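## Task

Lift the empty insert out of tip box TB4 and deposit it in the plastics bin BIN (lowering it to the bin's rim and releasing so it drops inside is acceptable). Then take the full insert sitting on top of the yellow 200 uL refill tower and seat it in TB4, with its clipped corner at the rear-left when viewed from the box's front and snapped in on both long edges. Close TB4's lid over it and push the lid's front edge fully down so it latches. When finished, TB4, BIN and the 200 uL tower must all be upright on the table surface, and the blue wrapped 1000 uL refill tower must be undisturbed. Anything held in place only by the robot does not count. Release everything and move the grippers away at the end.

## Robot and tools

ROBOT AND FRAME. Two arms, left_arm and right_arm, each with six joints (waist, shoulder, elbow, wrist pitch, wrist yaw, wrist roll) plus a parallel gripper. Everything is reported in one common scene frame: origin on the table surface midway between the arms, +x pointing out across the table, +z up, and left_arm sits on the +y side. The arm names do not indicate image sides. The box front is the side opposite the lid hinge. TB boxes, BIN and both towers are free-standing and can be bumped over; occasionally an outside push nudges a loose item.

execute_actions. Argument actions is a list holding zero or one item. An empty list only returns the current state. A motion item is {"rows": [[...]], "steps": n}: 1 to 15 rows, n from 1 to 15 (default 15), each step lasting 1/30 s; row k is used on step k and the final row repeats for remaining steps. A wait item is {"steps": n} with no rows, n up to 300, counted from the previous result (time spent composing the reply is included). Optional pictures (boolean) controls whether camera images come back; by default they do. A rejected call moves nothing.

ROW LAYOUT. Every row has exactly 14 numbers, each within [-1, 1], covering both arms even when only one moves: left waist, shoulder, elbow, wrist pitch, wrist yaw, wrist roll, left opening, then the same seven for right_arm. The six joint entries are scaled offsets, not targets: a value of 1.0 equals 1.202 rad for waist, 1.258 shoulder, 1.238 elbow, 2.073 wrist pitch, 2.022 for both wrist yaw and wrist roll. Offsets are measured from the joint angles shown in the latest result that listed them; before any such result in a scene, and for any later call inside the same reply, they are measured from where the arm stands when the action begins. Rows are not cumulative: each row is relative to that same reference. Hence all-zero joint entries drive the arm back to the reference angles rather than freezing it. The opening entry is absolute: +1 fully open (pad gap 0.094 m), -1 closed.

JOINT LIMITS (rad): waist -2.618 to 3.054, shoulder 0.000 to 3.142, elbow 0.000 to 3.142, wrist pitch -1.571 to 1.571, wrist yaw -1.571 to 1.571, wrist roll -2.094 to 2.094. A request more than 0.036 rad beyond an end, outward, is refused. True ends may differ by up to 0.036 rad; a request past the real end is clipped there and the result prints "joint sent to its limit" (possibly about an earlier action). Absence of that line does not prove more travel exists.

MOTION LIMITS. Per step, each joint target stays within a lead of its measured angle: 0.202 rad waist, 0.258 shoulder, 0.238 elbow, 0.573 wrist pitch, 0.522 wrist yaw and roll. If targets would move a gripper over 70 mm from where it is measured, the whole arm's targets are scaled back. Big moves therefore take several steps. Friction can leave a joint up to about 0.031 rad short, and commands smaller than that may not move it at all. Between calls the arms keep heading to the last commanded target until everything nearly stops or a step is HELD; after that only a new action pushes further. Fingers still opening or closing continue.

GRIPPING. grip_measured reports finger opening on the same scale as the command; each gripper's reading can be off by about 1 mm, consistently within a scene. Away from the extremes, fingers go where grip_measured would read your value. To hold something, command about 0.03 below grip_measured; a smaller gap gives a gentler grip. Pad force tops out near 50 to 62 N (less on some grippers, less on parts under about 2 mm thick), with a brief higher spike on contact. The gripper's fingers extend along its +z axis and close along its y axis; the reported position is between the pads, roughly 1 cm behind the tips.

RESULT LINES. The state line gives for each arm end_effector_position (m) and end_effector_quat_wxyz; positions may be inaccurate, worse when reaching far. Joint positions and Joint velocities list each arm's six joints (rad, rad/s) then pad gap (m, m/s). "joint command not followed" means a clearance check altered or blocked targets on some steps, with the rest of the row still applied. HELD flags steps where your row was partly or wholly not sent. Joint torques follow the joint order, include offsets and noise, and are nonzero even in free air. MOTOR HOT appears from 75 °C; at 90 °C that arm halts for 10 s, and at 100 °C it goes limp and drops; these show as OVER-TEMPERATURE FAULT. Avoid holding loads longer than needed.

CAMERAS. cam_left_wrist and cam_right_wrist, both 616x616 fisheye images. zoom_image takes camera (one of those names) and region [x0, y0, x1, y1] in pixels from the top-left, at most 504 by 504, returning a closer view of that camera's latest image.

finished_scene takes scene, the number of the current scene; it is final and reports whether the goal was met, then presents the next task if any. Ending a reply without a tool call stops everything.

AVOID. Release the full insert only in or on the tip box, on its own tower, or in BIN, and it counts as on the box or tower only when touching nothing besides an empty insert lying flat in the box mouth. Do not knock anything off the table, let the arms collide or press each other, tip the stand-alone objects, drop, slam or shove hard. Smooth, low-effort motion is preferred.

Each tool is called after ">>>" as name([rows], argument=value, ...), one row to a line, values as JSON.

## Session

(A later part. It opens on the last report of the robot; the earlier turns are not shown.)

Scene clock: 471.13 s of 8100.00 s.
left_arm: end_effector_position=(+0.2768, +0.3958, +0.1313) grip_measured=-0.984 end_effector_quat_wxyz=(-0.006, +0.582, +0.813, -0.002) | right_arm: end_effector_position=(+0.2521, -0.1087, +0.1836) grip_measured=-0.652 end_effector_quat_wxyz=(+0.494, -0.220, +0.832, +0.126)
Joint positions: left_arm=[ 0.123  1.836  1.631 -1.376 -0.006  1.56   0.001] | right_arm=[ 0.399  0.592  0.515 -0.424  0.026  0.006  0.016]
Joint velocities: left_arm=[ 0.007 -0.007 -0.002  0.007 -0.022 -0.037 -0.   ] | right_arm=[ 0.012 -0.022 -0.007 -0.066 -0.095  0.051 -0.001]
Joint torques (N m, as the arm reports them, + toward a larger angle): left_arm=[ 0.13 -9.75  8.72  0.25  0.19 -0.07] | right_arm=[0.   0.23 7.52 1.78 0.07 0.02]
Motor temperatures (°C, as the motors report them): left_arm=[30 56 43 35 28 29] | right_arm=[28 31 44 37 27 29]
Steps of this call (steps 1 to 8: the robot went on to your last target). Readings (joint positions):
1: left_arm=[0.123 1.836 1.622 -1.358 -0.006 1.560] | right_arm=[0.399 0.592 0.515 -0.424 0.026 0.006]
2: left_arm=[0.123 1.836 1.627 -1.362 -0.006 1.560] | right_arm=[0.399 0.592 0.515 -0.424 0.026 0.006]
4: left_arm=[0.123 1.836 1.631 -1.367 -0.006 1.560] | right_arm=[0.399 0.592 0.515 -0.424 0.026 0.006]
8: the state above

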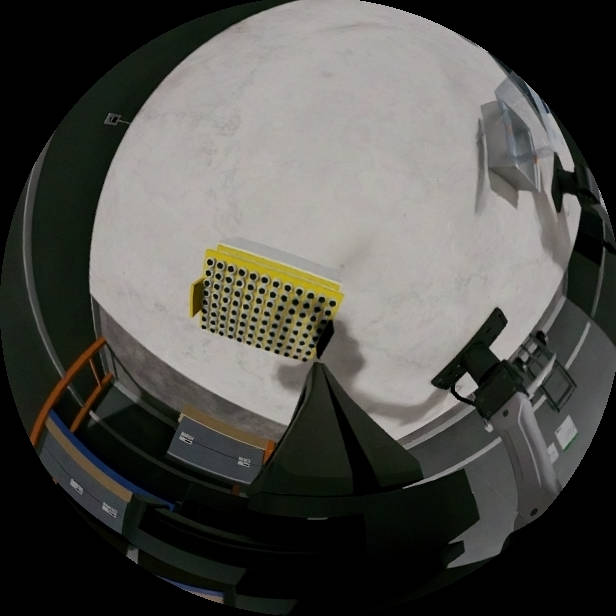

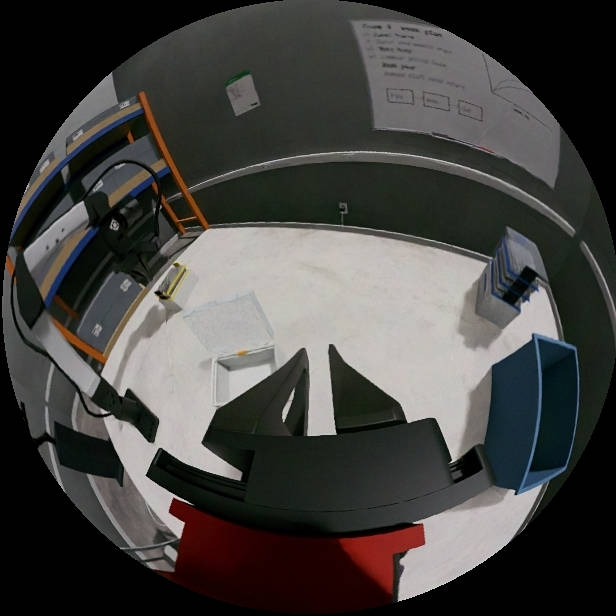

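>>> execute_actions([
  {"rows":[[0,-0.01,-0.015,0.008,0,0.01,-0.5,0,0,0,0,0,0,-0.65],[0,-0.018,-0.03,0.016,0,0.02,-0.5,0,0,0,0,0,0,-0.65],[0,-0.026,-0.045,0.024,0,0.03,-0.5,0,0,0,0,0,0,-0.65],[0,-0.034,-0.06,0.032,0,0.035,-0.5,0,0,0,0,0,0,-0.65],[0,-0.04,-0.075,0.04,0,0.035,-0.5,0,0,0,0,0,0,-0.65],[0,-0.046,-0.09,0.047,0,0.035,-0.5,0,0,0,0,0,0,-0.65],[0,-0.046,-0.105,0.054,0,0.035,-0.5,0,0,0,0,0,0,-0.65],[0,-0.046,-0.12,0.06,0,0.035,-0.5,0,0,0,0,0,0,-0.65],[0,-0.046,-0.135,0.066,0,0.035,-0.5,0,0,0,0,0,0,-0.65],[0,-0.046,-0.146,0.066,0,0.035,-0.5,0,0,0,0,0,0,-0.65]],"steps":15},
], pictures=false)

>>> execute_actions([
  {"steps":10},
])

>>> zoom_image(camera="cam_left_wrist", region=[220, 270, 400, 430])

Scene clock: 487.57 s of 8100.00 s.
left_arm: end_effector_position=(+0.2622, +0.3910, +0.1055) grip_measured=-0.502 end_effector_quat_wxyz=(-0.008, +0.606, +0.796, -0.006) | right_arm: end_effector_position=(+0.2521, -0.1087, +0.1836) grip_measured=-0.652 end_effector_quat_wxyz=(+0.494, -0.220, +0.832, +0.126)
Joint positions: left_arm=[ 0.123  1.786  1.466 -1.269 -0.006  1.617  0.023] | right_arm=[ 0.399  0.592  0.515 -0.424  0.026  0.006  0.016]
Joint velocities: left_arm=[-0.022  0.007 -0.007  0.037  0.022  0.022 -0.   ] | right_arm=[ 0.007  0.012  0.007 -0.037  0.007 -0.022 -0.001]
Joint torques (N m, as the arm reports them, + toward a larger angle): left_arm=[ 0.11 -9.85  6.21  0.47  0.19  0.02] | right_arm=[-0.03  0.25  7.47  1.77  0.07  0.03]
Motor temperatures (°C, as the motors report them): left_arm=[30 56 44 34 28 29] | right_arm=[28 30 44 38 27 29]
Steps of this call (steps 1 to 30: the robot went on to your last target; steps 31 to 100: nothing new was sent; then 12.60 s passed at rest; steps 101 to 115: all 15 steps of this action). Readings (joint positions):
101: left_arm=[0.123 1.836 1.631 -1.381 -0.006 1.561] | right_arm=[0.399 0.592 0.515 -0.424 0.026 0.006]
102: left_arm=[0.123 1.835 1.628 -1.376 -0.006 1.566] | right_arm=[0.399 0.592 0.515 -0.424 0.026 0.006]
104: left_arm=[0.123 1.823 1.605 -1.355 -0.006 1.582] | right_arm=[0.399 0.592 0.515 -0.424 0.026 0.006]
108: left_arm=[0.123 1.791 1.536 -1.312 -0.006 1.605] | right_arm=[0.399 0.592 0.515 -0.424 0.026 0.006]
115: the state above

Scene clock: 487.90 s of 8100.00 s.
left_arm: end_effector_position=(+0.2663, +0.3923, +0.1055) grip_measured=-0.502 end_effector_quat_wxyz=(-0.003, +0.607, +0.795, +0.002) | right_arm: end_effector_position=(+0.2521, -0.1087, +0.1836) grip_measured=-0.652 end_effector_quat_wxyz=(+0.494, -0.220, +0.832, +0.126)
Joint positions: left_arm=[ 0.123  1.786  1.466 -1.252 -0.006  1.62   0.023] | right_arm=[ 0.399  0.592  0.515 -0.424  0.026  0.006  0.016]
Joint velocities: left_arm=[ 0.002 -0.017 -0.007 -0.037 -0.037 -0.022  0.001] | right_arm=[0.017 0.012 0.027 0.022 0.037 0.007 0.   ]
Joint torques (N m, as the arm reports them, + toward a larger angle): left_arm=[ 0.15 -9.9   6.23  0.52  0.19  0.03] | right_arm=[-0.03  0.25  7.51  1.77  0.06  0.01]
Motor temperatures (°C, as the motors report them): left_arm=[30 56 44 34 28 29] | right_arm=[28 30 44 38 27 29]
Steps of this call (steps 1 to 10: the robot went on to your last target). Readings (joint positions):
1: left_arm=[0.123 1.786 1.466 -1.265 -0.006 1.618] | right_arm=[0.399 0.592 0.515 -0.424 0.026 0.006]
2: left_arm=[0.123 1.786 1.466 -1.261 -0.006 1.618] | right_arm=[0.399 0.592 0.515 -0.424 0.026 0.006]
4: left_arm=[0.123 1.786 1.466 -1.257 -0.006 1.619] | right_arm=[0.399 0.592 0.515 -0.424 0.026 0.006]
8: left_arm=[0.123 1.786 1.466 -1.253 -0.006 1.620] | right_arm=[0.399 0.592 0.515 -0.424 0.026 0.006]
10: the state above

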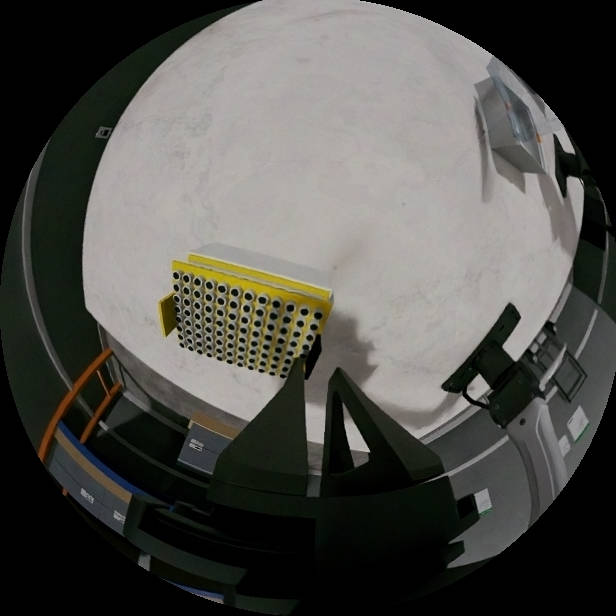

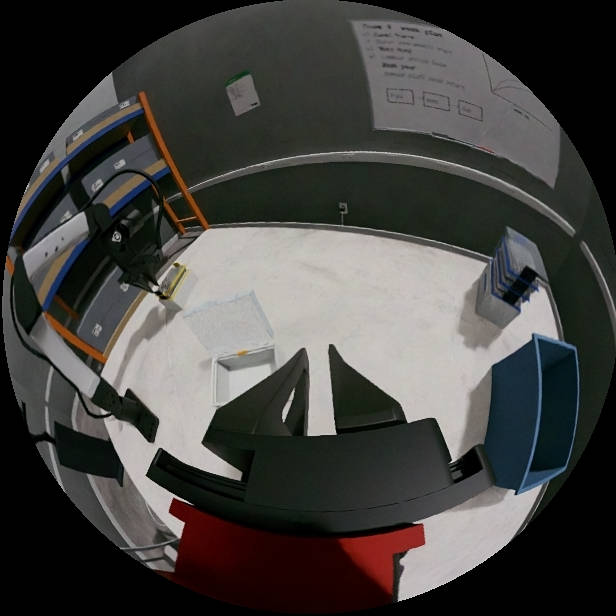

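Region (220, 270, 400, 430) of cam_left_wrist's 616x616 image, scaled by 2.800, with more detail than that image has.

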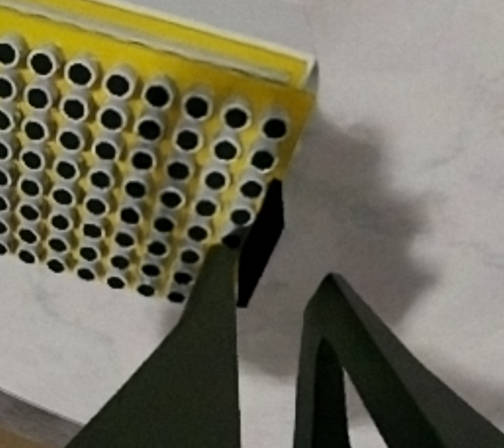

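>>> execute_actions([
  {"rows":[[0.012,0,-0.01,0.01,0,0,-0.5,0,0,0,0,0,0,-0.65],[0.016,0,-0.016,0.015,0,0,-0.5,0,0,0,0,0,0,-0.65],[0.016,0,-0.022,0.02,0,0,-0.5,0,0,0,0,0,0,-0.65],[0.016,0,-0.028,0.024,0,0,-0.5,0,0,0,0,0,0,-0.65],[0.016,0,-0.034,0.028,0,0,-0.5,0,0,0,0,0,0,-0.65],[0.016,0,-0.04,0.032,0,0,-0.5,0,0,0,0,0,0,-0.65],[0.016,0,-0.046,0.035,0,0,-0.5,0,0,0,0,0,0,-0.65],[0.016,0,-0.052,0.038,0,0,-0.5,0,0,0,0,0,0,-0.65],[0.016,0,-0.058,0.038,0,0,-0.5,0,0,0,0,0,0,-0.65],[0.016,0,-0.062,0.038,0,0,-0.5,0,0,0,0,0,0,-0.65]],"steps":15},
], pictures=false)

>>> execute_actions([
  {"steps":6},
])

>>> zoom_image(camera="cam_left_wrist", region=[220, 270, 400, 430])

Scene clock: 500.27 s of 8100.00 s.
left_arm: end_effector_position=(+0.2641, +0.3945, +0.0906) grip_measured=-0.502 end_effector_quat_wxyz=(-0.002, +0.603, +0.797, +0.002) | right_arm: end_effector_position=(+0.2521, -0.1087, +0.1836) grip_measured=-0.652 end_effector_quat_wxyz=(+0.494, -0.220, +0.832, +0.126)
Joint positions: left_arm=[ 0.131  1.786  1.407 -1.191 -0.006  1.62   0.023] | right_arm=[ 0.399  0.592  0.515 -0.424  0.026  0.006  0.016]
Joint velocities: left_arm=[-0.007 -0.017 -0.002  0.081 -0.139  0.037  0.001] | right_arm=[-0.017 -0.007 -0.017 -0.022 -0.007 -0.007 -0.   ]
Joint torques (N m, as the arm reports them, + toward a larger angle): left_arm=[ 1.12 -9.3   5.96  0.53  0.19 -0.08] | right_arm=[0.01 0.22 7.49 1.78 0.07 0.02]
Motor temperatures (°C, as the motors report them): left_arm=[30 57 44 34 28 29] | right_arm=[28 30 44 38 27 29]
Steps of this call (steps 1 to 30: the robot went on to your last target; steps 31 to 100: nothing new was sent; then 8.53 s passed at rest; steps 101 to 115: all 15 steps of this action). Readings (joint positions):
101: left_arm=[0.123 1.786 1.466 -1.249 -0.006 1.620] | right_arm=[0.399 0.592 0.515 -0.424 0.026 0.006]
102: left_arm=[0.124 1.786 1.466 -1.247 -0.006 1.620] | right_arm=[0.399 0.592 0.515 -0.424 0.026 0.006]
104: left_arm=[0.127 1.786 1.464 -1.237 -0.006 1.620] | right_arm=[0.399 0.592 0.515 -0.424 0.026 0.006]
108: left_arm=[0.131 1.786 1.436 -1.208 -0.006 1.620] | right_arm=[0.399 0.592 0.515 -0.424 0.026 0.006]
115: the state above

Scene clock: 500.47 s of 8100.00 s.
left_arm: end_effector_position=(+0.2655, +0.3950, +0.0906) grip_measured=-0.502 end_effector_quat_wxyz=(-0.001, +0.603, +0.797, +0.005) | right_arm: end_effector_position=(+0.2521, -0.1087, +0.1836) grip_measured=-0.652 end_effector_quat_wxyz=(+0.494, -0.220, +0.832, +0.126)
Joint positions: left_arm=[ 0.131  1.786  1.407 -1.185 -0.006  1.62   0.023] | right_arm=[ 0.399  0.592  0.515 -0.424  0.026  0.006  0.016]
Joint velocities: left_arm=[-0.012 -0.012 -0.002 -0.007  0.022 -0.007 -0.001] | right_arm=[ 0.007 -0.007 -0.012 -0.007  0.022 -0.051  0.001]
Joint torques (N m, as the arm reports them, + toward a larger angle): left_arm=[ 1.12 -9.34  5.91  0.54  0.18 -0.09] | right_arm=[0.   0.22 7.52 1.78 0.06 0.02]
Motor temperatures (°C, as the motors report them): left_arm=[30 57 44 34 28 29] | right_arm=[28 30 44 38 27 29]
Steps of this call (steps 1 to 6: the robot went on to your last target). Readings (joint positions):
1: left_arm=[0.131 1.786 1.407 -1.189 -0.006 1.620] | right_arm=[0.399 0.592 0.515 -0.424 0.026 0.006]
2: left_arm=[0.131 1.786 1.407 -1.188 -0.006 1.620] | right_arm=[0.399 0.592 0.515 -0.424 0.026 0.006]
4: left_arm=[0.131 1.786 1.407 -1.186 -0.006 1.620] | right_arm=[0.399 0.592 0.515 -0.424 0.026 0.006]
6: the state above

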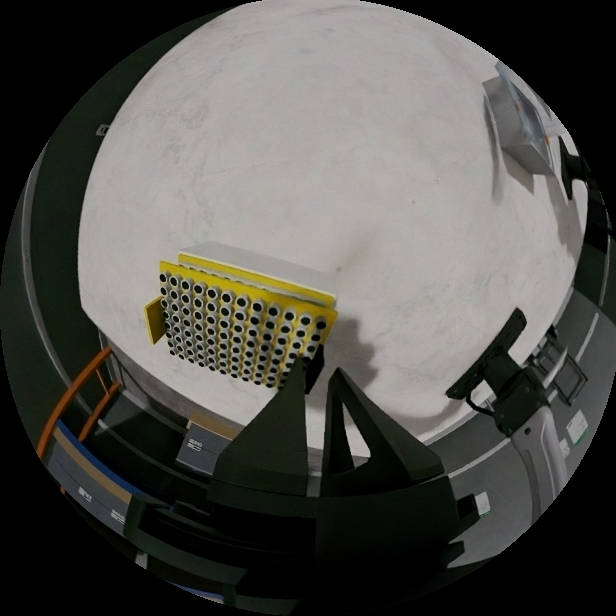

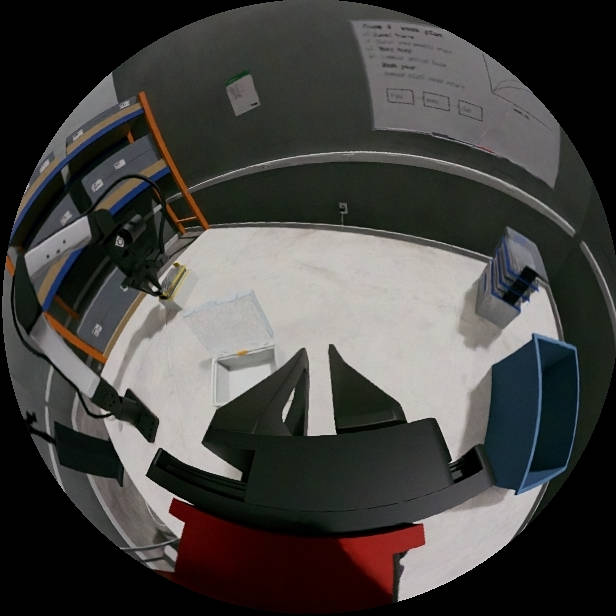

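Region (220, 270, 400, 430) of cam_left_wrist's 616x616 image, scaled by 2.800, with more detail than that image has.

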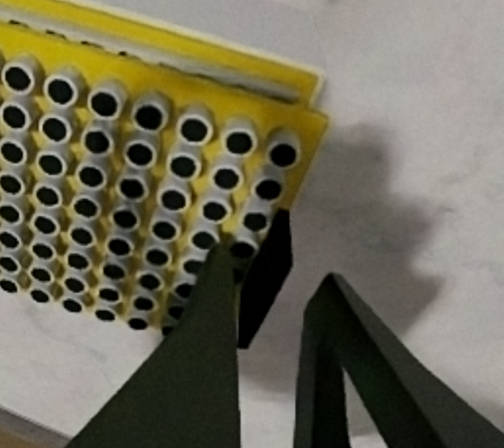

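Good; lower 3 mm and close.

>>> execute_actions([
  {"rows":[[0,0,-0.012,0.004,0,0,-0.5,0,0,0,0,0,0,-0.65],[0,0,-0.02,0.008,0,0,-0.5,0,0,0,0,0,0,-0.65],[0,0,-0.024,0.01,0,0,-0.5,0,0,0,0,0,0,-0.65],[0,0,-0.024,0.01,0,0,-0.5,0,0,0,0,0,0,-0.65],[0,0,-0.024,0.01,0,0,-0.5,0,0,0,0,0,0,-0.65],[0,0,-0.024,0.01,0,0,-0.6,0,0,0,0,0,0,-0.65],[0,0,-0.024,0.01,0,0,-0.7,0,0,0,0,0,0,-0.65],[0,0,-0.024,0.01,0,0,-0.78,0,0,0,0,0,0,-0.65],[0,0,-0.024,0.01,0,0,-0.85,0,0,0,0,0,0,-0.65],[0,0,-0.024,0.01,0,0,-0.9,0,0,0,0,0,0,-0.65],[0,0,-0.024,0.01,0,0,-0.95,0,0,0,0,0,0,-0.65],[0,0,-0.024,0.01,0,0,-1,0,0,0,0,0,0,-0.65]],"steps":15},
])

Scene clock: 508.83 s of 8100.00 s.
left_arm: end_effector_position=(+0.2652, +0.3950, +0.0880) grip_measured=-0.968 end_effector_quat_wxyz=(-0.001, +0.603, +0.797, +0.005) | right_arm: end_effector_position=(+0.2521, -0.1087, +0.1836) grip_measured=-0.652 end_effector_quat_wxyz=(+0.494, -0.220, +0.832, +0.126)
Joint positions: left_arm=[ 0.131  1.786  1.396 -1.174 -0.007  1.62   0.001] | right_arm=[ 0.399  0.592  0.515 -0.424  0.026  0.006  0.016]
Joint velocities: left_arm=[-0.002 -0.017  0.002  0.037 -0.022 -0.051  0.001] | right_arm=[-0.017 -0.002 -0.022 -0.022 -0.007  0.095  0.001]
Joint torques (N m, as the arm reports them, + toward a larger angle): left_arm=[ 0.13 -9.27  5.83  0.51  0.19 -0.09] | right_arm=[-0.01  0.23  7.49  1.77  0.07  0.02]
Motor temperatures (°C, as the motors report them): left_arm=[30 57 43 34 28 29] | right_arm=[28 30 44 39 27 29]
Steps of this call (steps 1 to 15: the robot went on to your last target; steps 16 to 90: nothing new was sent; then 4.87 s passed at rest; steps 91 to 105: all 15 steps of this action). Readings (joint positions):
91: left_arm=[0.131 1.786 1.407 -1.183 -0.006 1.620] | right_arm=[0.399 0.592 0.515 -0.424 0.026 0.006]
92: left_arm=[0.131 1.786 1.407 -1.183 -0.006 1.620] | right_arm=[0.399 0.592 0.515 -0.424 0.026 0.006]
94: left_arm=[0.131 1.786 1.403 -1.179 -0.006 1.620] | right_arm=[0.399 0.592 0.515 -0.424 0.026 0.006]
98: left_arm=[0.131 1.786 1.396 -1.177 -0.006 1.620] | right_arm=[0.399 0.592 0.515 -0.424 0.026 0.006]
105: the state above

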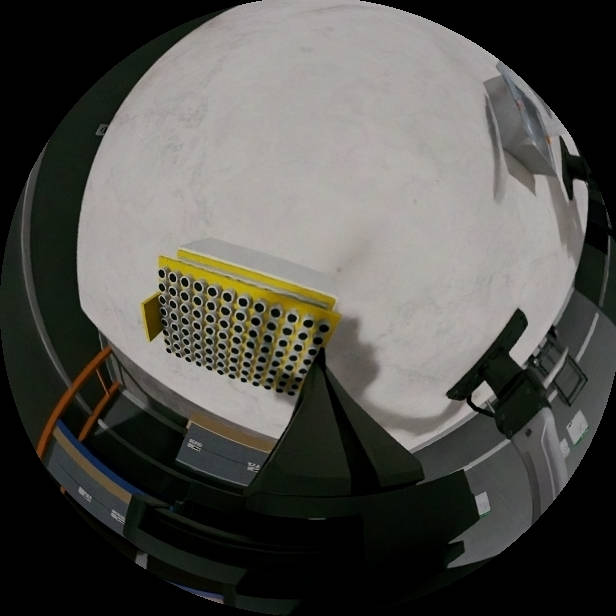

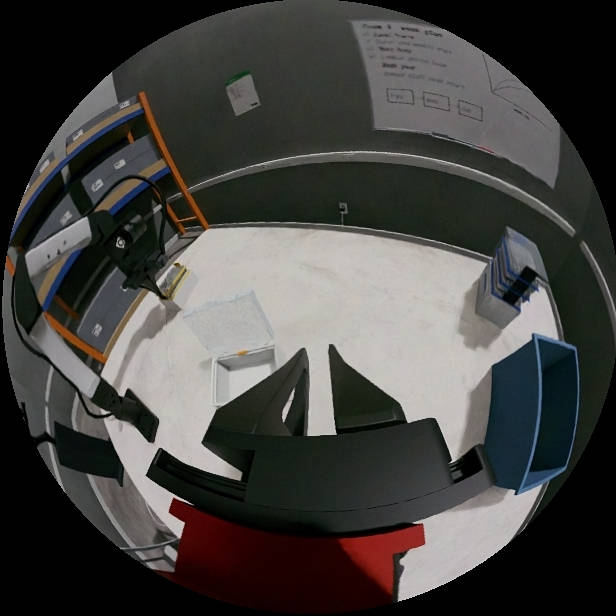

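>>> execute_actions([
  {"rows":[[0,0,0.012,-0.008,0,0,-1,0,0,0,0,0,0,-0.65],[0,0,0.019,-0.015,0,0,-1,0,0,0,0,0,0,-0.65],[0,0,0.026,-0.021,0,0,-1,0,0,0,0,0,0,-0.65],[0,0,0.033,-0.027,0,0,-1,0,0,0,0,0,0,-0.65],[0,0,0.04,-0.032,0,0,-1,0,0,0,0,0,0,-0.65],[0,0,0.047,-0.037,0,0,-1,0,0,0,0,0,0,-0.65],[0,0,0.054,-0.042,0,0,-1,0,0,0,0,0,0,-0.65],[0,0,0.061,-0.046,0,0,-1,0,0,0,0,0,0,-0.65],[0,0,0.068,-0.05,0,0,-1,0,0,0,0,0,0,-0.65],[0,0,0.075,-0.054,0,0,-1,0,0,0,0,0,0,-0.65],[0,0,0.082,-0.058,0,0,-1,0,0,0,0,0,0,-0.65],[0,0,0.089,-0.062,0,0,-1,0,0,0,0,0,0,-0.65],[0,0,0.096,-0.066,0,0,-1,0,0,0,0,0,0,-0.65],[0,0,0.103,-0.07,0,0,-1,0,0,0,0,0,0,-0.65],[0,0,0.11,-0.074,0,0,-1,0,0,0,0,0,0,-0.65]],"steps":15},
], pictures=false)

>>> execute_actions([
  {"rows":[[0,0,0.03,-0.026,0,0,-1,0,0,0,0,0,0,-0.65],[0,0,0.039,-0.031,0,0,-1,0,0,0,0,0,0,-0.65],[0,0,0.048,-0.036,0,0,-1,0,0,0,0,0,0,-0.65],[0,0,0.057,-0.041,0,0,-1,0,0,0,0,0,0,-0.65],[0,0,0.066,-0.046,0,0,-1,0,0,0,0,0,0,-0.65],[0,0,0.075,-0.051,0,0,-1,0,0,0,0,0,0,-0.65],[0,0,0.084,-0.056,0,0,-1,0,0,0,0,0,0,-0.65],[0,0,0.093,-0.061,0,0,-1,0,0,0,0,0,0,-0.65],[0,0,0.102,-0.066,0,0,-1,0,0,0,0,0,0,-0.65],[0,0,0.111,-0.07,0,0,-1,0,0,0,0,0,0,-0.65],[0,0,0.12,-0.074,0,0,-1,0,0,0,0,0,0,-0.65],[0,0,0.129,-0.077,0,0,-1,0,0,0,0,0,0,-0.65],[0,0,0.138,-0.08,0,0,-1,0,0,0,0,0,0,-0.65],[0,0,0.145,-0.083,0,0,-1,0,0,0,0,0,0,-0.65],[0,0,0.15,-0.085,0,0,-1,0,0,0,0,0,0,-0.65]],"steps":15},
], pictures=false)

>>> execute_actions([
  {"steps":8},
])

Scene clock: 524.90 s of 8100.00 s.
left_arm: end_effector_position=(+0.2666, +0.3955, +0.1140) grip_measured=-0.968 end_effector_quat_wxyz=(-0.002, +0.603, +0.797, +0.003) | right_arm: end_effector_position=(+0.2521, -0.1087, +0.1836) grip_measured=-0.652 end_effector_quat_wxyz=(+0.494, -0.220, +0.832, +0.126)
Joint positions: left_arm=[ 0.131  1.786  1.5   -1.282 -0.007  1.62   0.001] | right_arm=[ 0.399  0.592  0.515 -0.424  0.026  0.006  0.016]
Joint velocities: left_arm=[ 0.002  0.012  0.247 -0.198 -0.037 -0.007  0.   ] | right_arm=[ 0.002  0.002 -0.002 -0.051 -0.007 -0.037  0.   ]
Joint torques (N m, as the arm reports them, + toward a larger angle): left_arm=[ 0.12 -9.47  9.08  0.36  0.18 -0.08] | right_arm=[0.03 0.18 7.49 1.77 0.07 0.02]
Motor temperatures (°C, as the motors report them): left_arm=[30 57 43 34 28 29] | right_arm=[28 30 44 39 27 29]
Steps of this call (steps 1 to 15: the robot went on to your last target; steps 16 to 90: nothing new was sent; then 12.57 s passed at rest; steps 91 to 105: all 15 steps of this action). Readings (joint positions):
91: left_arm=[0.131 1.786 1.396 -1.174 -0.007 1.620] | right_arm=[0.399 0.592 0.515 -0.424 0.026 0.006]
92: left_arm=[0.131 1.786 1.397 -1.176 -0.007 1.620] | right_arm=[0.399 0.592 0.515 -0.424 0.026 0.006]
94: left_arm=[0.131 1.786 1.405 -1.187 -0.007 1.620] | right_arm=[0.399 0.592 0.515 -0.424 0.026 0.006]
98: left_arm=[0.131 1.786 1.438 -1.222 -0.007 1.620] | right_arm=[0.399 0.592 0.515 -0.424 0.026 0.006]
105: the state above

Scene clock: 525.40 s of 8100.00 s.
left_arm: end_effector_position=(+0.2696, +0.3965, +0.1530) grip_measured=-0.968 end_effector_quat_wxyz=(+0.003, +0.603, +0.797, +0.010) | right_arm: end_effector_position=(+0.2521, -0.1087, +0.1836) grip_measured=-0.652 end_effector_quat_wxyz=(+0.494, -0.220, +0.832, +0.126)
Joint positions: left_arm=[ 0.131  1.786  1.654 -1.419 -0.007  1.62   0.001] | right_arm=[ 0.399  0.592  0.515 -0.424  0.026  0.006  0.016]
Joint velocities: left_arm=[-0.012 -0.017  0.266 -0.212 -0.037  0.007  0.001] | right_arm=[-0.017  0.002  0.002 -0.051 -0.022 -0.007 -0.   ]
Joint torques (N m, as the arm reports them, + toward a larger angle): left_arm=[ 0.15 -9.34  8.72  0.35  0.18 -0.08] | right_arm=[0.   0.26 7.51 1.77 0.06 0.02]
Motor temperatures (°C, as the motors report them): left_arm=[30 57 43 34 28 29] | right_arm=[28 30 44 39 27 29]
Steps of this call (steps 1 to 15: all 15 steps of this action). Readings (joint positions):
1: left_arm=[0.131 1.786 1.508 -1.290 -0.007 1.620] | right_arm=[0.399 0.592 0.515 -0.424 0.026 0.006]
2: left_arm=[0.131 1.786 1.516 -1.299 -0.007 1.620] | right_arm=[0.399 0.592 0.515 -0.424 0.026 0.006]
4: left_arm=[0.131 1.786 1.534 -1.318 -0.007 1.620] | right_arm=[0.399 0.592 0.515 -0.424 0.026 0.006]
8: left_arm=[0.131 1.786 1.578 -1.358 -0.007 1.620] | right_arm=[0.399 0.592 0.515 -0.424 0.026 0.006]
15: the state above

Scene clock: 525.67 s of 8100.00 s.
left_arm: end_effector_position=(+0.2670, +0.3956, +0.1569) grip_measured=-0.968 end_effector_quat_wxyz=(+0.000, +0.603, +0.797, +0.007) | right_arm: end_effector_position=(+0.2521, -0.1087, +0.1836) grip_measured=-0.652 end_effector_quat_wxyz=(+0.494, -0.220, +0.832, +0.126)
Joint positions: left_arm=[ 0.131  1.786  1.67  -1.444 -0.007  1.62   0.001] | right_arm=[ 0.399  0.592  0.515 -0.424  0.026  0.006  0.016]
Joint velocities: left_arm=[-0.007  0.002 -0.012 -0.022  0.037  0.11   0.   ] | right_arm=[ 0.012 -0.002  0.017 -0.022 -0.037 -0.007 -0.   ]
Joint torques (N m, as the arm reports them, + toward a larger angle): left_arm=[ 0.12 -9.31  8.83  0.36  0.19 -0.08] | right_arm=[-0.02  0.23  7.52  1.77  0.06  0.02]
Motor temperatures (°C, as the motors report them): left_arm=[30 57 43 34 28 29] | right_arm=[28 30 44 39 27 29]
Steps of this call (steps 1 to 8: the robot went on to your last target). Readings (joint positions):
1: left_arm=[0.131 1.786 1.662 -1.424 -0.007 1.620] | right_arm=[0.399 0.592 0.515 -0.424 0.026 0.006]
2: left_arm=[0.131 1.786 1.667 -1.429 -0.007 1.620] | right_arm=[0.399 0.592 0.515 -0.424 0.026 0.006]
4: left_arm=[0.131 1.786 1.670 -1.434 -0.007 1.620] | right_arm=[0.399 0.592 0.515 -0.424 0.026 0.006]
8: the state above

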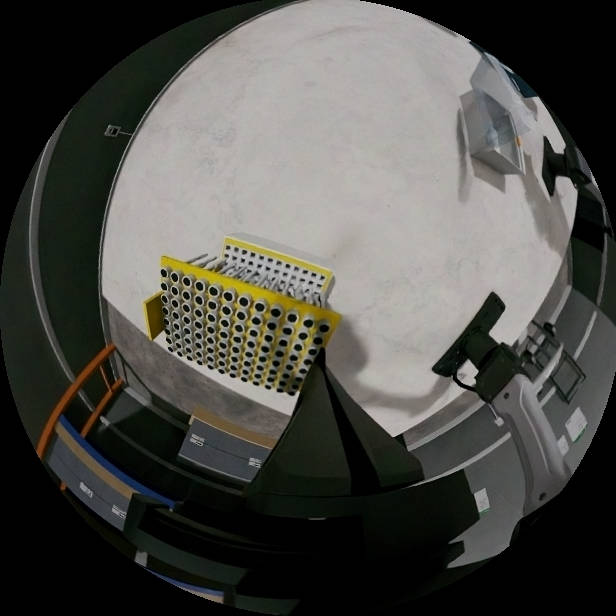

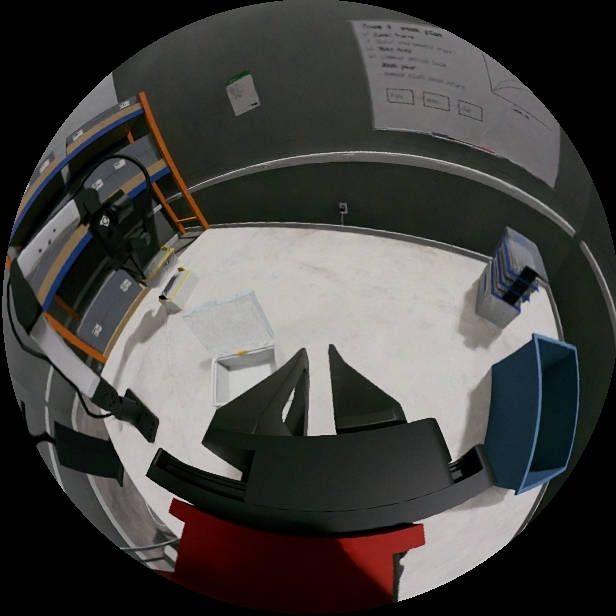

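>>> execute_actions([
  {"rows":[[0,-0.025,0,-0.005,0,-0.003,-1,0,0,0,0,0,0,-0.65],[0,-0.055,0,-0.01,0,-0.006,-1,0,0,0,0,0,0,-0.65],[-0.01,-0.085,0,-0.015,0,-0.01,-1,0,0,0,0,0,0,-0.65],[-0.03,-0.115,0,-0.02,0,-0.014,-1,0,0,0,0,0,0,-0.65],[-0.06,-0.145,0,-0.025,0,-0.018,-1,0,0,0,0,0,0,-0.65],[-0.10,-0.175,0,-0.03,0,-0.022,-1,0,0,0,0,0,0,-0.65],[-0.14,-0.2,0,-0.032,0,-0.026,-1,0,0,0,0,0,0,-0.65],[-0.185,-0.215,0,-0.032,0,-0.028,-1,0,0,0,0,0,0,-0.65],[-0.23,-0.225,0,-0.032,0,-0.028,-1,0,0,0,0,0,0,-0.65],[-0.275,-0.225,0,-0.032,0,-0.028,-1,0,0,0,0,0,0,-0.65],[-0.32,-0.225,0,-0.032,0,-0.028,-1,0,0,0,0,0,0,-0.65],[-0.365,-0.225,0,-0.032,0,-0.028,-1,0,0,0,0,0,0,-0.65],[-0.41,-0.225,0,-0.032,0,-0.028,-1,0,0,0,0,0,0,-0.65],[-0.455,-0.225,0,-0.032,0,-0.028,-1,0,0,0,0,0,0,-0.65],[-0.5,-0.225,0,-0.032,0,-0.028,-1,0,0,0,0,0,0,-0.65]],"steps":15},
], pictures=false)

>>> execute_actions([
  {"steps":8},
])

Scene clock: 542.97 s of 8100.00 s.
left_arm: end_effector_position=(+0.2432, +0.2395, +0.2410) grip_measured=-0.968 end_effector_quat_wxyz=(+0.094, +0.763, +0.634, +0.086) | right_arm: end_effector_position=(+0.2521, -0.1087, +0.1836) grip_measured=-0.652 end_effector_quat_wxyz=(+0.494, -0.220, +0.832, +0.126)
Joint positions: left_arm=[-0.371  1.493  1.67  -1.492 -0.01   1.578  0.001] | right_arm=[ 0.399  0.592  0.515 -0.424  0.026  0.006  0.016]
Joint velocities: left_arm=[-1.473  0.037 -0.037 -0.007 -0.007 -0.051  0.   ] | right_arm=[-0.007 -0.002 -0.017  0.007  0.037 -0.095 -0.001]
Joint torques (N m, as the arm reports them, + toward a larger angle): left_arm=[-0.79 -5.46  7.37  0.78  0.23 -0.2 ] | right_arm=[0.03 0.24 7.54 1.78 0.06 0.03]
Motor temperatures (°C, as the motors report them): left_arm=[30 57 44 33 28 29] | right_arm=[28 30 45 39 27 29]
Steps of this call (steps 1 to 30: the robot went on to your last target; steps 31 to 100: nothing new was sent; then 13.47 s passed at rest; steps 101 to 115: all 15 steps of this action). Readings (joint positions):
101: left_arm=[0.131 1.785 1.670 -1.450 -0.007 1.620] | right_arm=[0.399 0.592 0.515 -0.424 0.026 0.006]
102: left_arm=[0.131 1.779 1.670 -1.450 -0.007 1.620] | right_arm=[0.399 0.592 0.515 -0.424 0.026 0.006]
104: left_arm=[0.129 1.745 1.670 -1.451 -0.007 1.615] | right_arm=[0.399 0.592 0.515 -0.424 0.026 0.006]
108: left_arm=[0.022 1.591 1.670 -1.466 -0.018 1.594] | right_arm=[0.399 0.592 0.515 -0.424 0.026 0.006]
115: the state above

Scene clock: 543.23 s of 8100.00 s.
left_arm: end_effector_position=(+0.2342, +0.2096, +0.2399) grip_measured=-0.968 end_effector_quat_wxyz=(+0.097, +0.794, +0.596, +0.073) | right_arm: end_effector_position=(+0.2521, -0.1087, +0.1836) grip_measured=-0.652 end_effector_quat_wxyz=(+0.494, -0.220, +0.832, +0.126)
Joint positions: left_arm=[-0.472  1.495  1.67  -1.502  0.001  1.575  0.001] | right_arm=[ 0.399  0.592  0.515 -0.424  0.026  0.006  0.016]
Joint velocities: left_arm=[-0.002 -0.002  0.007 -0.125 -0.007 -0.051 -0.001] | right_arm=[-0.012  0.007 -0.007  0.066 -0.022 -0.007  0.001]
Joint torques (N m, as the arm reports them, + toward a larger angle): left_arm=[ 0.35 -5.32  7.43  0.89  0.13 -0.21] | right_arm=[-0.01  0.21  7.49  1.77  0.07  0.01]
Motor temperatures (°C, as the motors report them): left_arm=[30 57 44 33 28 29] | right_arm=[28 30 45 39 27 29]
Steps of this call (steps 1 to 8: the robot went on to your last target). Readings (joint positions):
1: left_arm=[-0.417 1.495 1.670 -1.492 -0.007 1.577] | right_arm=[0.399 0.592 0.515 -0.424 0.026 0.006]
2: left_arm=[-0.450 1.495 1.670 -1.493 -0.002 1.577] | right_arm=[0.399 0.592 0.515 -0.424 0.026 0.006]
4: left_arm=[-0.472 1.495 1.670 -1.497 0.002 1.577] | right_arm=[0.399 0.592 0.515 -0.424 0.026 0.006]
8: the state above

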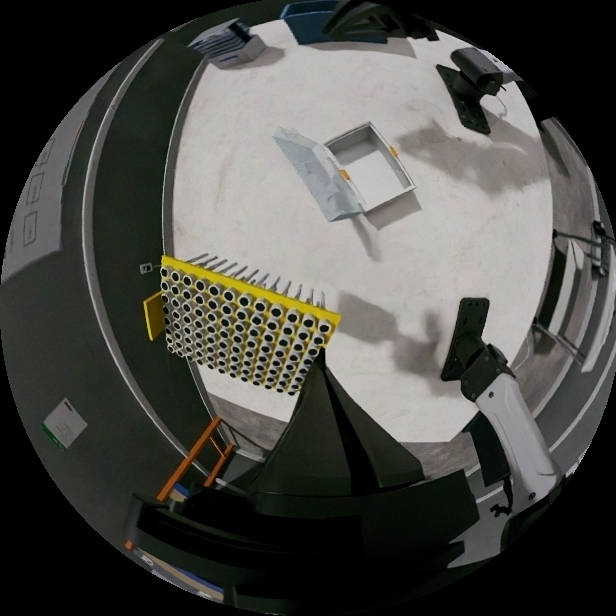

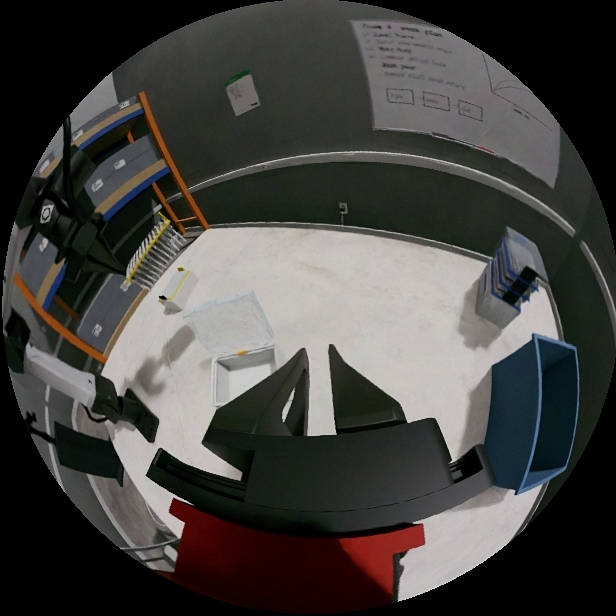

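>>> execute_actions([
  {"rows":[[-0.02,0,0,0,0,0,-1,0,0,0,0,0,0,-0.65],[-0.05,0,0,0,0,0,-1,0,0,0,0,0,0,-0.65],[-0.09,0,0,0,0,0,-1,0,0,0,0,0,0,-0.65],[-0.135,0,0,0,0,0,-1,0,0,0,0,0,0,-0.65],[-0.18,0,0,0,0,0,-1,0,0,0,0,0,0,-0.65],[-0.225,0,0,0,0,0,-1,0,0,0,0,0,0,-0.65],[-0.27,0,0,0,0,0,-1,0,0,0,0,0,0,-0.65],[-0.315,0,0,0,0,0,-1,0,0,0,0,0,0,-0.65],[-0.355,0,0,0,0,0,-1,0,0,0,0,0,0,-0.65],[-0.39,0,0,0,0,0,-1,0,0,0,0,0,0,-0.65],[-0.415,0,0,0,0,0,-1,0,0,0,0,0,0,-0.65],[-0.432,0,0,0,0,0,-1,0,0,0,0,0,0,-0.65],[-0.442,0,0,0,0,0,-1,0,0,0,0,0,0,-0.65]],"steps":15},
], pictures=false)

>>> execute_actions([
  {"steps":4},
], pictures=false)

>>> execute_actions([
  {"rows":[[0,0.01,-0.016,0.007,0,0,-1,0,0,0,0,0,0,-0.65],[0,0.02,-0.033,0.014,0,0,-1,0,0,0,0,0,0,-0.65],[0,0.03,-0.05,0.021,0,0,-1,0,0,0,0,0,0,-0.65],[0,0.04,-0.067,0.028,0,0,-1,0,0,0,0,0,0,-0.65],[0,0.05,-0.084,0.035,0,0,-1,0,0,0,0,0,0,-0.65],[0,0.06,-0.101,0.042,0,0,-1,0,0,0,0,0,0,-0.65],[0,0.07,-0.118,0.049,0,0,-1,0,0,0,0,0,0,-0.65],[0,0.08,-0.135,0.056,0,0,-1,0,0,0,0,0,0,-0.65],[0,0.09,-0.152,0.063,0,0,-1,0,0,0,0,0,0,-0.65],[0,0.1,-0.169,0.07,0,0,-1,0,0,0,0,0,0,-0.65],[0,0.108,-0.185,0.076,0,0,-1,0,0,0,0,0,0,-0.65],[0,0.115,-0.198,0.081,0,0,-1,0,0,0,0,0,0,-0.65],[0,0.121,-0.208,0.084,0,0,-1,0,0,0,0,0,0,-0.65],[0,0.125,-0.217,0.085,0,0,-1,0,0,0,0,0,0,-0.65]],"steps":15},
], pictures=false)

>>> execute_actions([
  {"steps":12},
])

Scene clock: 556.77 s of 8100.00 s.
left_arm: end_effector_position=(+0.1557, +0.0801, +0.2399) grip_measured=-0.968 end_effector_quat_wxyz=(+0.113, +0.921, +0.370, +0.043) | right_arm: end_effector_position=(+0.2521, -0.1087, +0.1836) grip_measured=-0.652 end_effector_quat_wxyz=(+0.494, -0.220, +0.832, +0.126)
Joint positions: left_arm=[-0.998  1.495  1.67  -1.503  0.005  1.574  0.001] | right_arm=[ 0.399  0.592  0.515 -0.424  0.026  0.006  0.016]
Joint velocities: left_arm=[-0.159  0.012 -0.002  0.066  0.007  0.022  0.   ] | right_arm=[-0.002  0.002 -0.007  0.007 -0.022 -0.022 -0.001]
Joint torques (N m, as the arm reports them, + toward a larger angle): left_arm=[ 0.6  -6.06  7.31  0.98  0.16 -0.08] | right_arm=[-0.02  0.2   7.54  1.78  0.07  0.02]
Motor temperatures (°C, as the motors report them): left_arm=[30 54 44 34 28 29] | right_arm=[28 30 45 40 27 29]
Steps of this call (steps 1 to 30: the robot went on to your last target; steps 31 to 100: nothing new was sent; then 9.70 s passed at rest; steps 101 to 115: all 15 steps of this action). Readings (joint positions):
101: left_arm=[-0.473 1.495 1.670 -1.504 0.001 1.574] | right_arm=[0.399 0.592 0.515 -0.424 0.026 0.006]
102: left_arm=[-0.480 1.495 1.670 -1.504 -0.001 1.574] | right_arm=[0.399 0.592 0.515 -0.424 0.026 0.006]
104: left_arm=[-0.532 1.495 1.670 -1.504 -0.007 1.574] | right_arm=[0.399 0.592 0.515 -0.424 0.026 0.006]
108: left_arm=[-0.745 1.495 1.670 -1.504 -0.008 1.574] | right_arm=[0.399 0.592 0.515 -0.424 0.026 0.006]
115: the state above

Scene clock: 556.90 s of 8100.00 s.
left_arm: end_effector_position=(+0.1552, +0.0797, +0.2399) grip_measured=-0.968 end_effector_quat_wxyz=(+0.113, +0.922, +0.369, +0.043) | right_arm: end_effector_position=(+0.2521, -0.1087, +0.1836) grip_measured=-0.652 end_effector_quat_wxyz=(+0.494, -0.220, +0.832, +0.126)
Joint positions: left_arm=[-1.     1.495  1.67  -1.503  0.005  1.574  0.001] | right_arm=[ 0.399  0.592  0.515 -0.424  0.026  0.006  0.016]
Joint velocities: left_arm=[-0.007  0.027  0.012 -0.007  0.081  0.095  0.001] | right_arm=[-0.032  0.007 -0.022  0.066  0.007  0.007  0.   ]
Joint torques (N m, as the arm reports them, + toward a larger angle): left_arm=[-0.2  -6.05  7.35  0.97  0.16 -0.08] | right_arm=[0.05 0.21 7.51 1.78 0.06 0.02]
Motor temperatures (°C, as the motors report them): left_arm=[30 54 44 34 28 29] | right_arm=[28 30 45 40 27 29]
Steps of this call (steps 1 to 4: the robot went on to your last target). Readings (joint positions):
1: left_arm=[-1.000 1.495 1.670 -1.503 0.005 1.574] | right_arm=[0.399 0.592 0.515 -0.424 0.026 0.006]
2: left_arm=[-1.000 1.495 1.670 -1.503 0.005 1.574] | right_arm=[0.399 0.592 0.515 -0.424 0.026 0.006]
4: the state above

Scene clock: 557.40 s of 8100.00 s.
left_arm: end_effector_position=(+0.1529, +0.0821, +0.1355) grip_measured=-0.968 end_effector_quat_wxyz=(-0.009, +0.928, +0.372, -0.006) | right_arm: end_effector_position=(+0.2521, -0.1087, +0.1836) grip_measured=-0.652 end_effector_quat_wxyz=(+0.494, -0.220, +0.832, +0.126)
Joint positions: left_arm=[-1.     1.644  1.422 -1.369  0.005  1.574  0.001] | right_arm=[ 0.399  0.592  0.515 -0.424  0.026  0.006  0.016]
Joint velocities: left_arm=[-0.002  0.183 -0.295  0.095  0.066 -0.022 -0.   ] | right_arm=[ 0.002 -0.002  0.002 -0.051 -0.022 -0.051 -0.   ]
Joint torques (N m, as the arm reports them, + toward a larger angle): left_arm=[ 0.14 -8.19  7.37  0.52  0.2  -0.08] | right_arm=[-0.02  0.19  7.49  1.76  0.07  0.02]
Motor temperatures (°C, as the motors report them): left_arm=[30 54 44 34 28 29] | right_arm=[28 30 45 40 27 29]
Steps of this call (steps 1 to 15: all 15 steps of this action). Readings (joint positions):
1: left_arm=[-1.000 1.495 1.670 -1.503 0.005 1.574] | right_arm=[0.399 0.592 0.515 -0.424 0.026 0.006]
2: left_arm=[-1.000 1.495 1.666 -1.501 0.005 1.574] | right_arm=[0.399 0.592 0.515 -0.424 0.026 0.006]
4: left_arm=[-1.000 1.497 1.644 -1.488 0.005 1.574] | right_arm=[0.399 0.592 0.515 -0.424 0.026 0.006]
8: left_arm=[-1.000 1.545 1.564 -1.450 0.005 1.574] | right_arm=[0.399 0.592 0.515 -0.424 0.026 0.006]
15: the state above

Scene clock: 557.80 s of 8100.00 s.
left_arm: end_effector_position=(+0.1555, +0.0794, +0.1304) grip_measured=-0.968 end_effector_quat_wxyz=(-0.005, +0.928, +0.372, -0.005) | right_arm: end_effector_position=(+0.2521, -0.1087, +0.1836) grip_measured=-0.652 end_effector_quat_wxyz=(+0.494, -0.220, +0.832, +0.126)
Joint positions: left_arm=[-1.     1.651  1.409 -1.342  0.005  1.574  0.001] | right_arm=[ 0.399  0.592  0.515 -0.424  0.026  0.006  0.016]
Joint velocities: left_arm=[ 0.012 -0.007 -0.002 -0.007  0.007 -0.022  0.   ] | right_arm=[ 0.002 -0.002  0.012 -0.037  0.007 -0.037 -0.   ]
Joint torques (N m, as the arm reports them, + toward a larger angle): left_arm=[ 0.15 -7.86  6.79  0.51  0.19 -0.09] | right_arm=[0.01 0.24 7.5  1.77 0.07 0.03]
Motor temperatures (°C, as the motors report them): left_arm=[30 54 44 34 28 29] | right_arm=[28 30 45 40 27 29]
Steps of this call (steps 1 to 12: the robot went on to your last target). Readings (joint positions):
1: left_arm=[-1.000 1.649 1.414 -1.365 0.005 1.574] | right_arm=[0.399 0.592 0.515 -0.424 0.026 0.006]
2: left_arm=[-1.000 1.651 1.410 -1.361 0.005 1.574] | right_arm=[0.399 0.592 0.515 -0.424 0.026 0.006]
4: left_arm=[-1.000 1.651 1.409 -1.355 0.005 1.574] | right_arm=[0.399 0.592 0.515 -0.424 0.026 0.006]
8: left_arm=[-1.000 1.651 1.409 -1.346 0.005 1.574] | right_arm=[0.399 0.592 0.515 -0.424 0.026 0.006]
12: the state above

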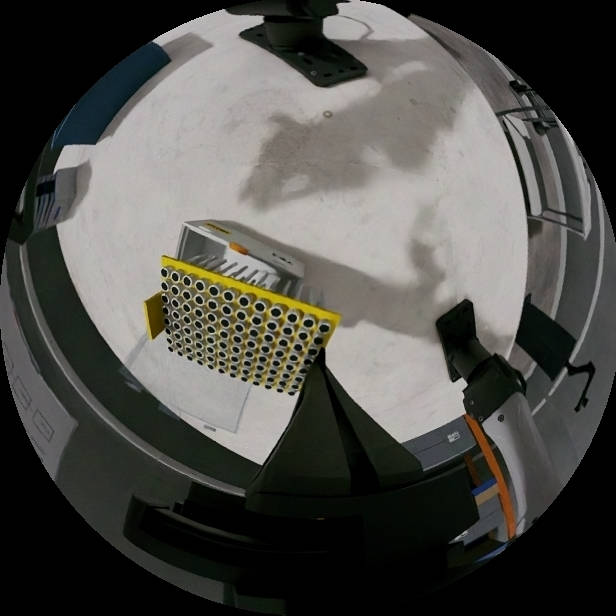

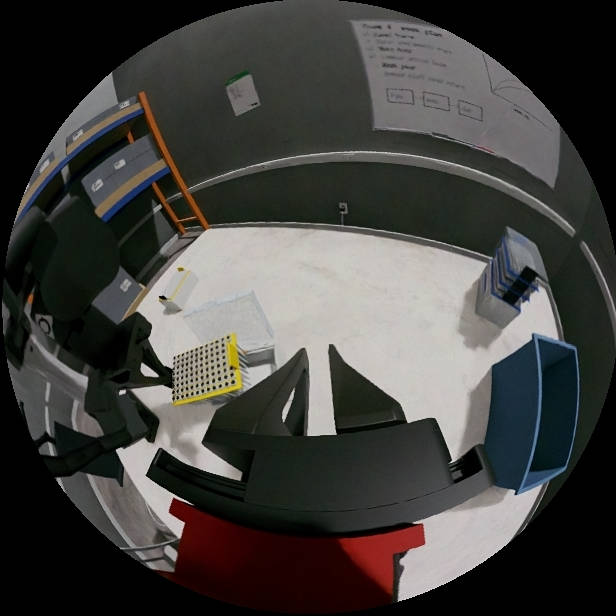

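>>> zoom_image(camera="cam_left_wrist", region=[130, 190, 370, 400])

Region (130, 190, 370, 400) of cam_left_wrist's 616x616 image, scaled by 2.100, with more detail than that image has; it fills the top 441 rows of this view, and the rest is white.

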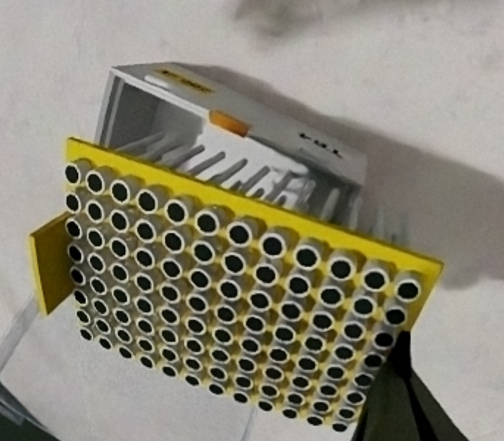

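>>> execute_actions([
  {"rows":[[0.004,0.006,0.02,-0.002,0,0.008,-1,0,0,0,0,0,0,-0.65],[0.008,0.014,0.032,-0.004,0,0.016,-1,0,0,0,0,0,0,-0.65],[0.012,0.022,0.044,-0.006,0,0.024,-1,0,0,0,0,0,0,-0.65],[0.015,0.031,0.056,-0.008,0,0.032,-1,0,0,0,0,0,0,-0.65],[0.015,0.04,0.068,-0.009,0,0.04,-1,0,0,0,0,0,0,-0.65],[0.015,0.049,0.08,-0.009,0,0.048,-1,0,0,0,0,0,0,-0.65],[0.015,0.058,0.092,-0.009,0,0.056,-1,0,0,0,0,0,0,-0.65],[0.015,0.067,0.102,-0.009,0,0.062,-1,0,0,0,0,0,0,-0.65],[0.015,0.075,0.11,-0.009,0,0.068,-1,0,0,0,0,0,0,-0.65],[0.015,0.081,0.116,-0.009,0,0.068,-1,0,0,0,0,0,0,-0.65],[0.015,0.086,0.12,-0.009,0,0.068,-1,0,0,0,0,0,0,-0.65]],"steps":15},
], pictures=false)

>>> execute_actions([
  {"steps":10},
])

>>> zoom_image(camera="cam_left_wrist", region=[130, 190, 370, 400])

Scene clock: 593.07 s of 8100.00 s.
left_arm: end_effector_position=(+0.1779, +0.0592, +0.1360) grip_measured=-0.968 end_effector_quat_wxyz=(+0.005, +0.947, +0.321, -0.000) | right_arm: end_effector_position=(+0.2521, -0.1087, +0.1836) grip_measured=-0.652 end_effector_quat_wxyz=(+0.494, -0.220, +0.832, +0.126)
Joint positions: left_arm=[-0.993  1.746  1.539 -1.355  0.005  1.688  0.001] | right_arm=[ 0.399  0.592  0.515 -0.424  0.026  0.006  0.016]
Joint velocities: left_arm=[ 0.007  0.042 -0.002 -0.037  0.007  0.066 -0.001] | right_arm=[ 0.002 -0.002  0.007  0.066  0.066  0.051 -0.   ]
Joint torques (N m, as the arm reports them, + toward a larger angle): left_arm=[ 1.14 -8.    9.14  0.35  0.2   0.03] | right_arm=[0.   0.19 7.49 1.78 0.07 0.02]
Motor temperatures (°C, as the motors report them): left_arm=[30 54 44 33 28 29] | right_arm=[28 29 45 41 27 29]
Steps of this call (steps 1 to 30: the robot went on to your last target; steps 31 to 100: nothing new was sent; then 31.43 s passed at rest; steps 101 to 115: all 15 steps of this action). Readings (joint positions):
101: left_arm=[-1.000 1.651 1.409 -1.341 0.005 1.574] | right_arm=[0.399 0.592 0.515 -0.424 0.026 0.006]
102: left_arm=[-1.000 1.652 1.412 -1.343 0.005 1.578] | right_arm=[0.399 0.592 0.515 -0.424 0.026 0.006]
104: left_arm=[-0.999 1.660 1.434 -1.351 0.005 1.592] | right_arm=[0.399 0.592 0.515 -0.424 0.026 0.006]
108: left_arm=[-0.994 1.696 1.497 -1.355 0.005 1.637] | right_arm=[0.399 0.592 0.515 -0.424 0.026 0.006]
115: the state above

Scene clock: 593.40 s of 8100.00 s.
left_arm: end_effector_position=(+0.1779, +0.0592, +0.1357) grip_measured=-0.968 end_effector_quat_wxyz=(+0.005, +0.949, +0.316, -0.000) | right_arm: end_effector_position=(+0.2521, -0.1087, +0.1836) grip_measured=-0.652 end_effector_quat_wxyz=(+0.494, -0.220, +0.832, +0.126)
Joint positions: left_arm=[-0.993  1.747  1.539 -1.355  0.005  1.7    0.001] | right_arm=[ 0.399  0.592  0.515 -0.424  0.026  0.006  0.016]
Joint velocities: left_arm=[-0.017  0.007 -0.007  0.007 -0.051 -0.037 -0.001] | right_arm=[ 0.002 -0.012 -0.002 -0.066  0.022  0.007  0.001]
Joint torques (N m, as the arm reports them, + toward a larger angle): left_arm=[ 1.15 -7.78  9.18  0.36  0.2   0.04] | right_arm=[0.01 0.23 7.52 1.78 0.07 0.03]
Motor temperatures (°C, as the motors report them): left_arm=[30 54 44 33 28 29] | right_arm=[28 29 45 41 27 29]
Steps of this call (steps 1 to 10: the robot went on to your last target). Readings (joint positions):
1: left_arm=[-0.993 1.747 1.539 -1.355 0.005 1.690] | right_arm=[0.399 0.592 0.515 -0.424 0.026 0.006]
2: left_arm=[-0.993 1.747 1.539 -1.355 0.005 1.693] | right_arm=[0.399 0.592 0.515 -0.424 0.026 0.006]
4: left_arm=[-0.993 1.747 1.539 -1.355 0.005 1.696] | right_arm=[0.399 0.592 0.515 -0.424 0.026 0.006]
8: left_arm=[-0.993 1.747 1.539 -1.355 0.005 1.699] | right_arm=[0.399 0.592 0.515 -0.424 0.026 0.006]
10: the state above

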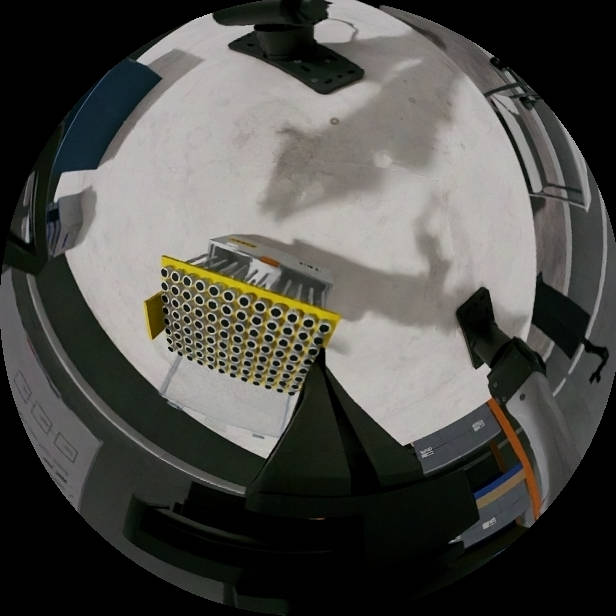

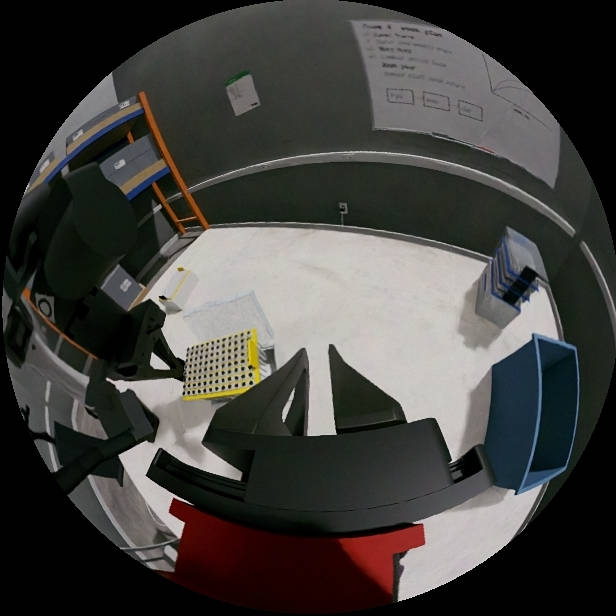

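Region (130, 190, 370, 400) of cam_left_wrist's 616x616 image, scaled by 2.100, with more detail than that image has; it fills the top 441 rows of this view, and the rest is white.

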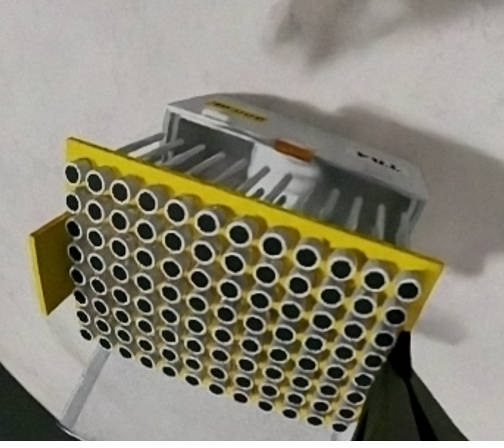

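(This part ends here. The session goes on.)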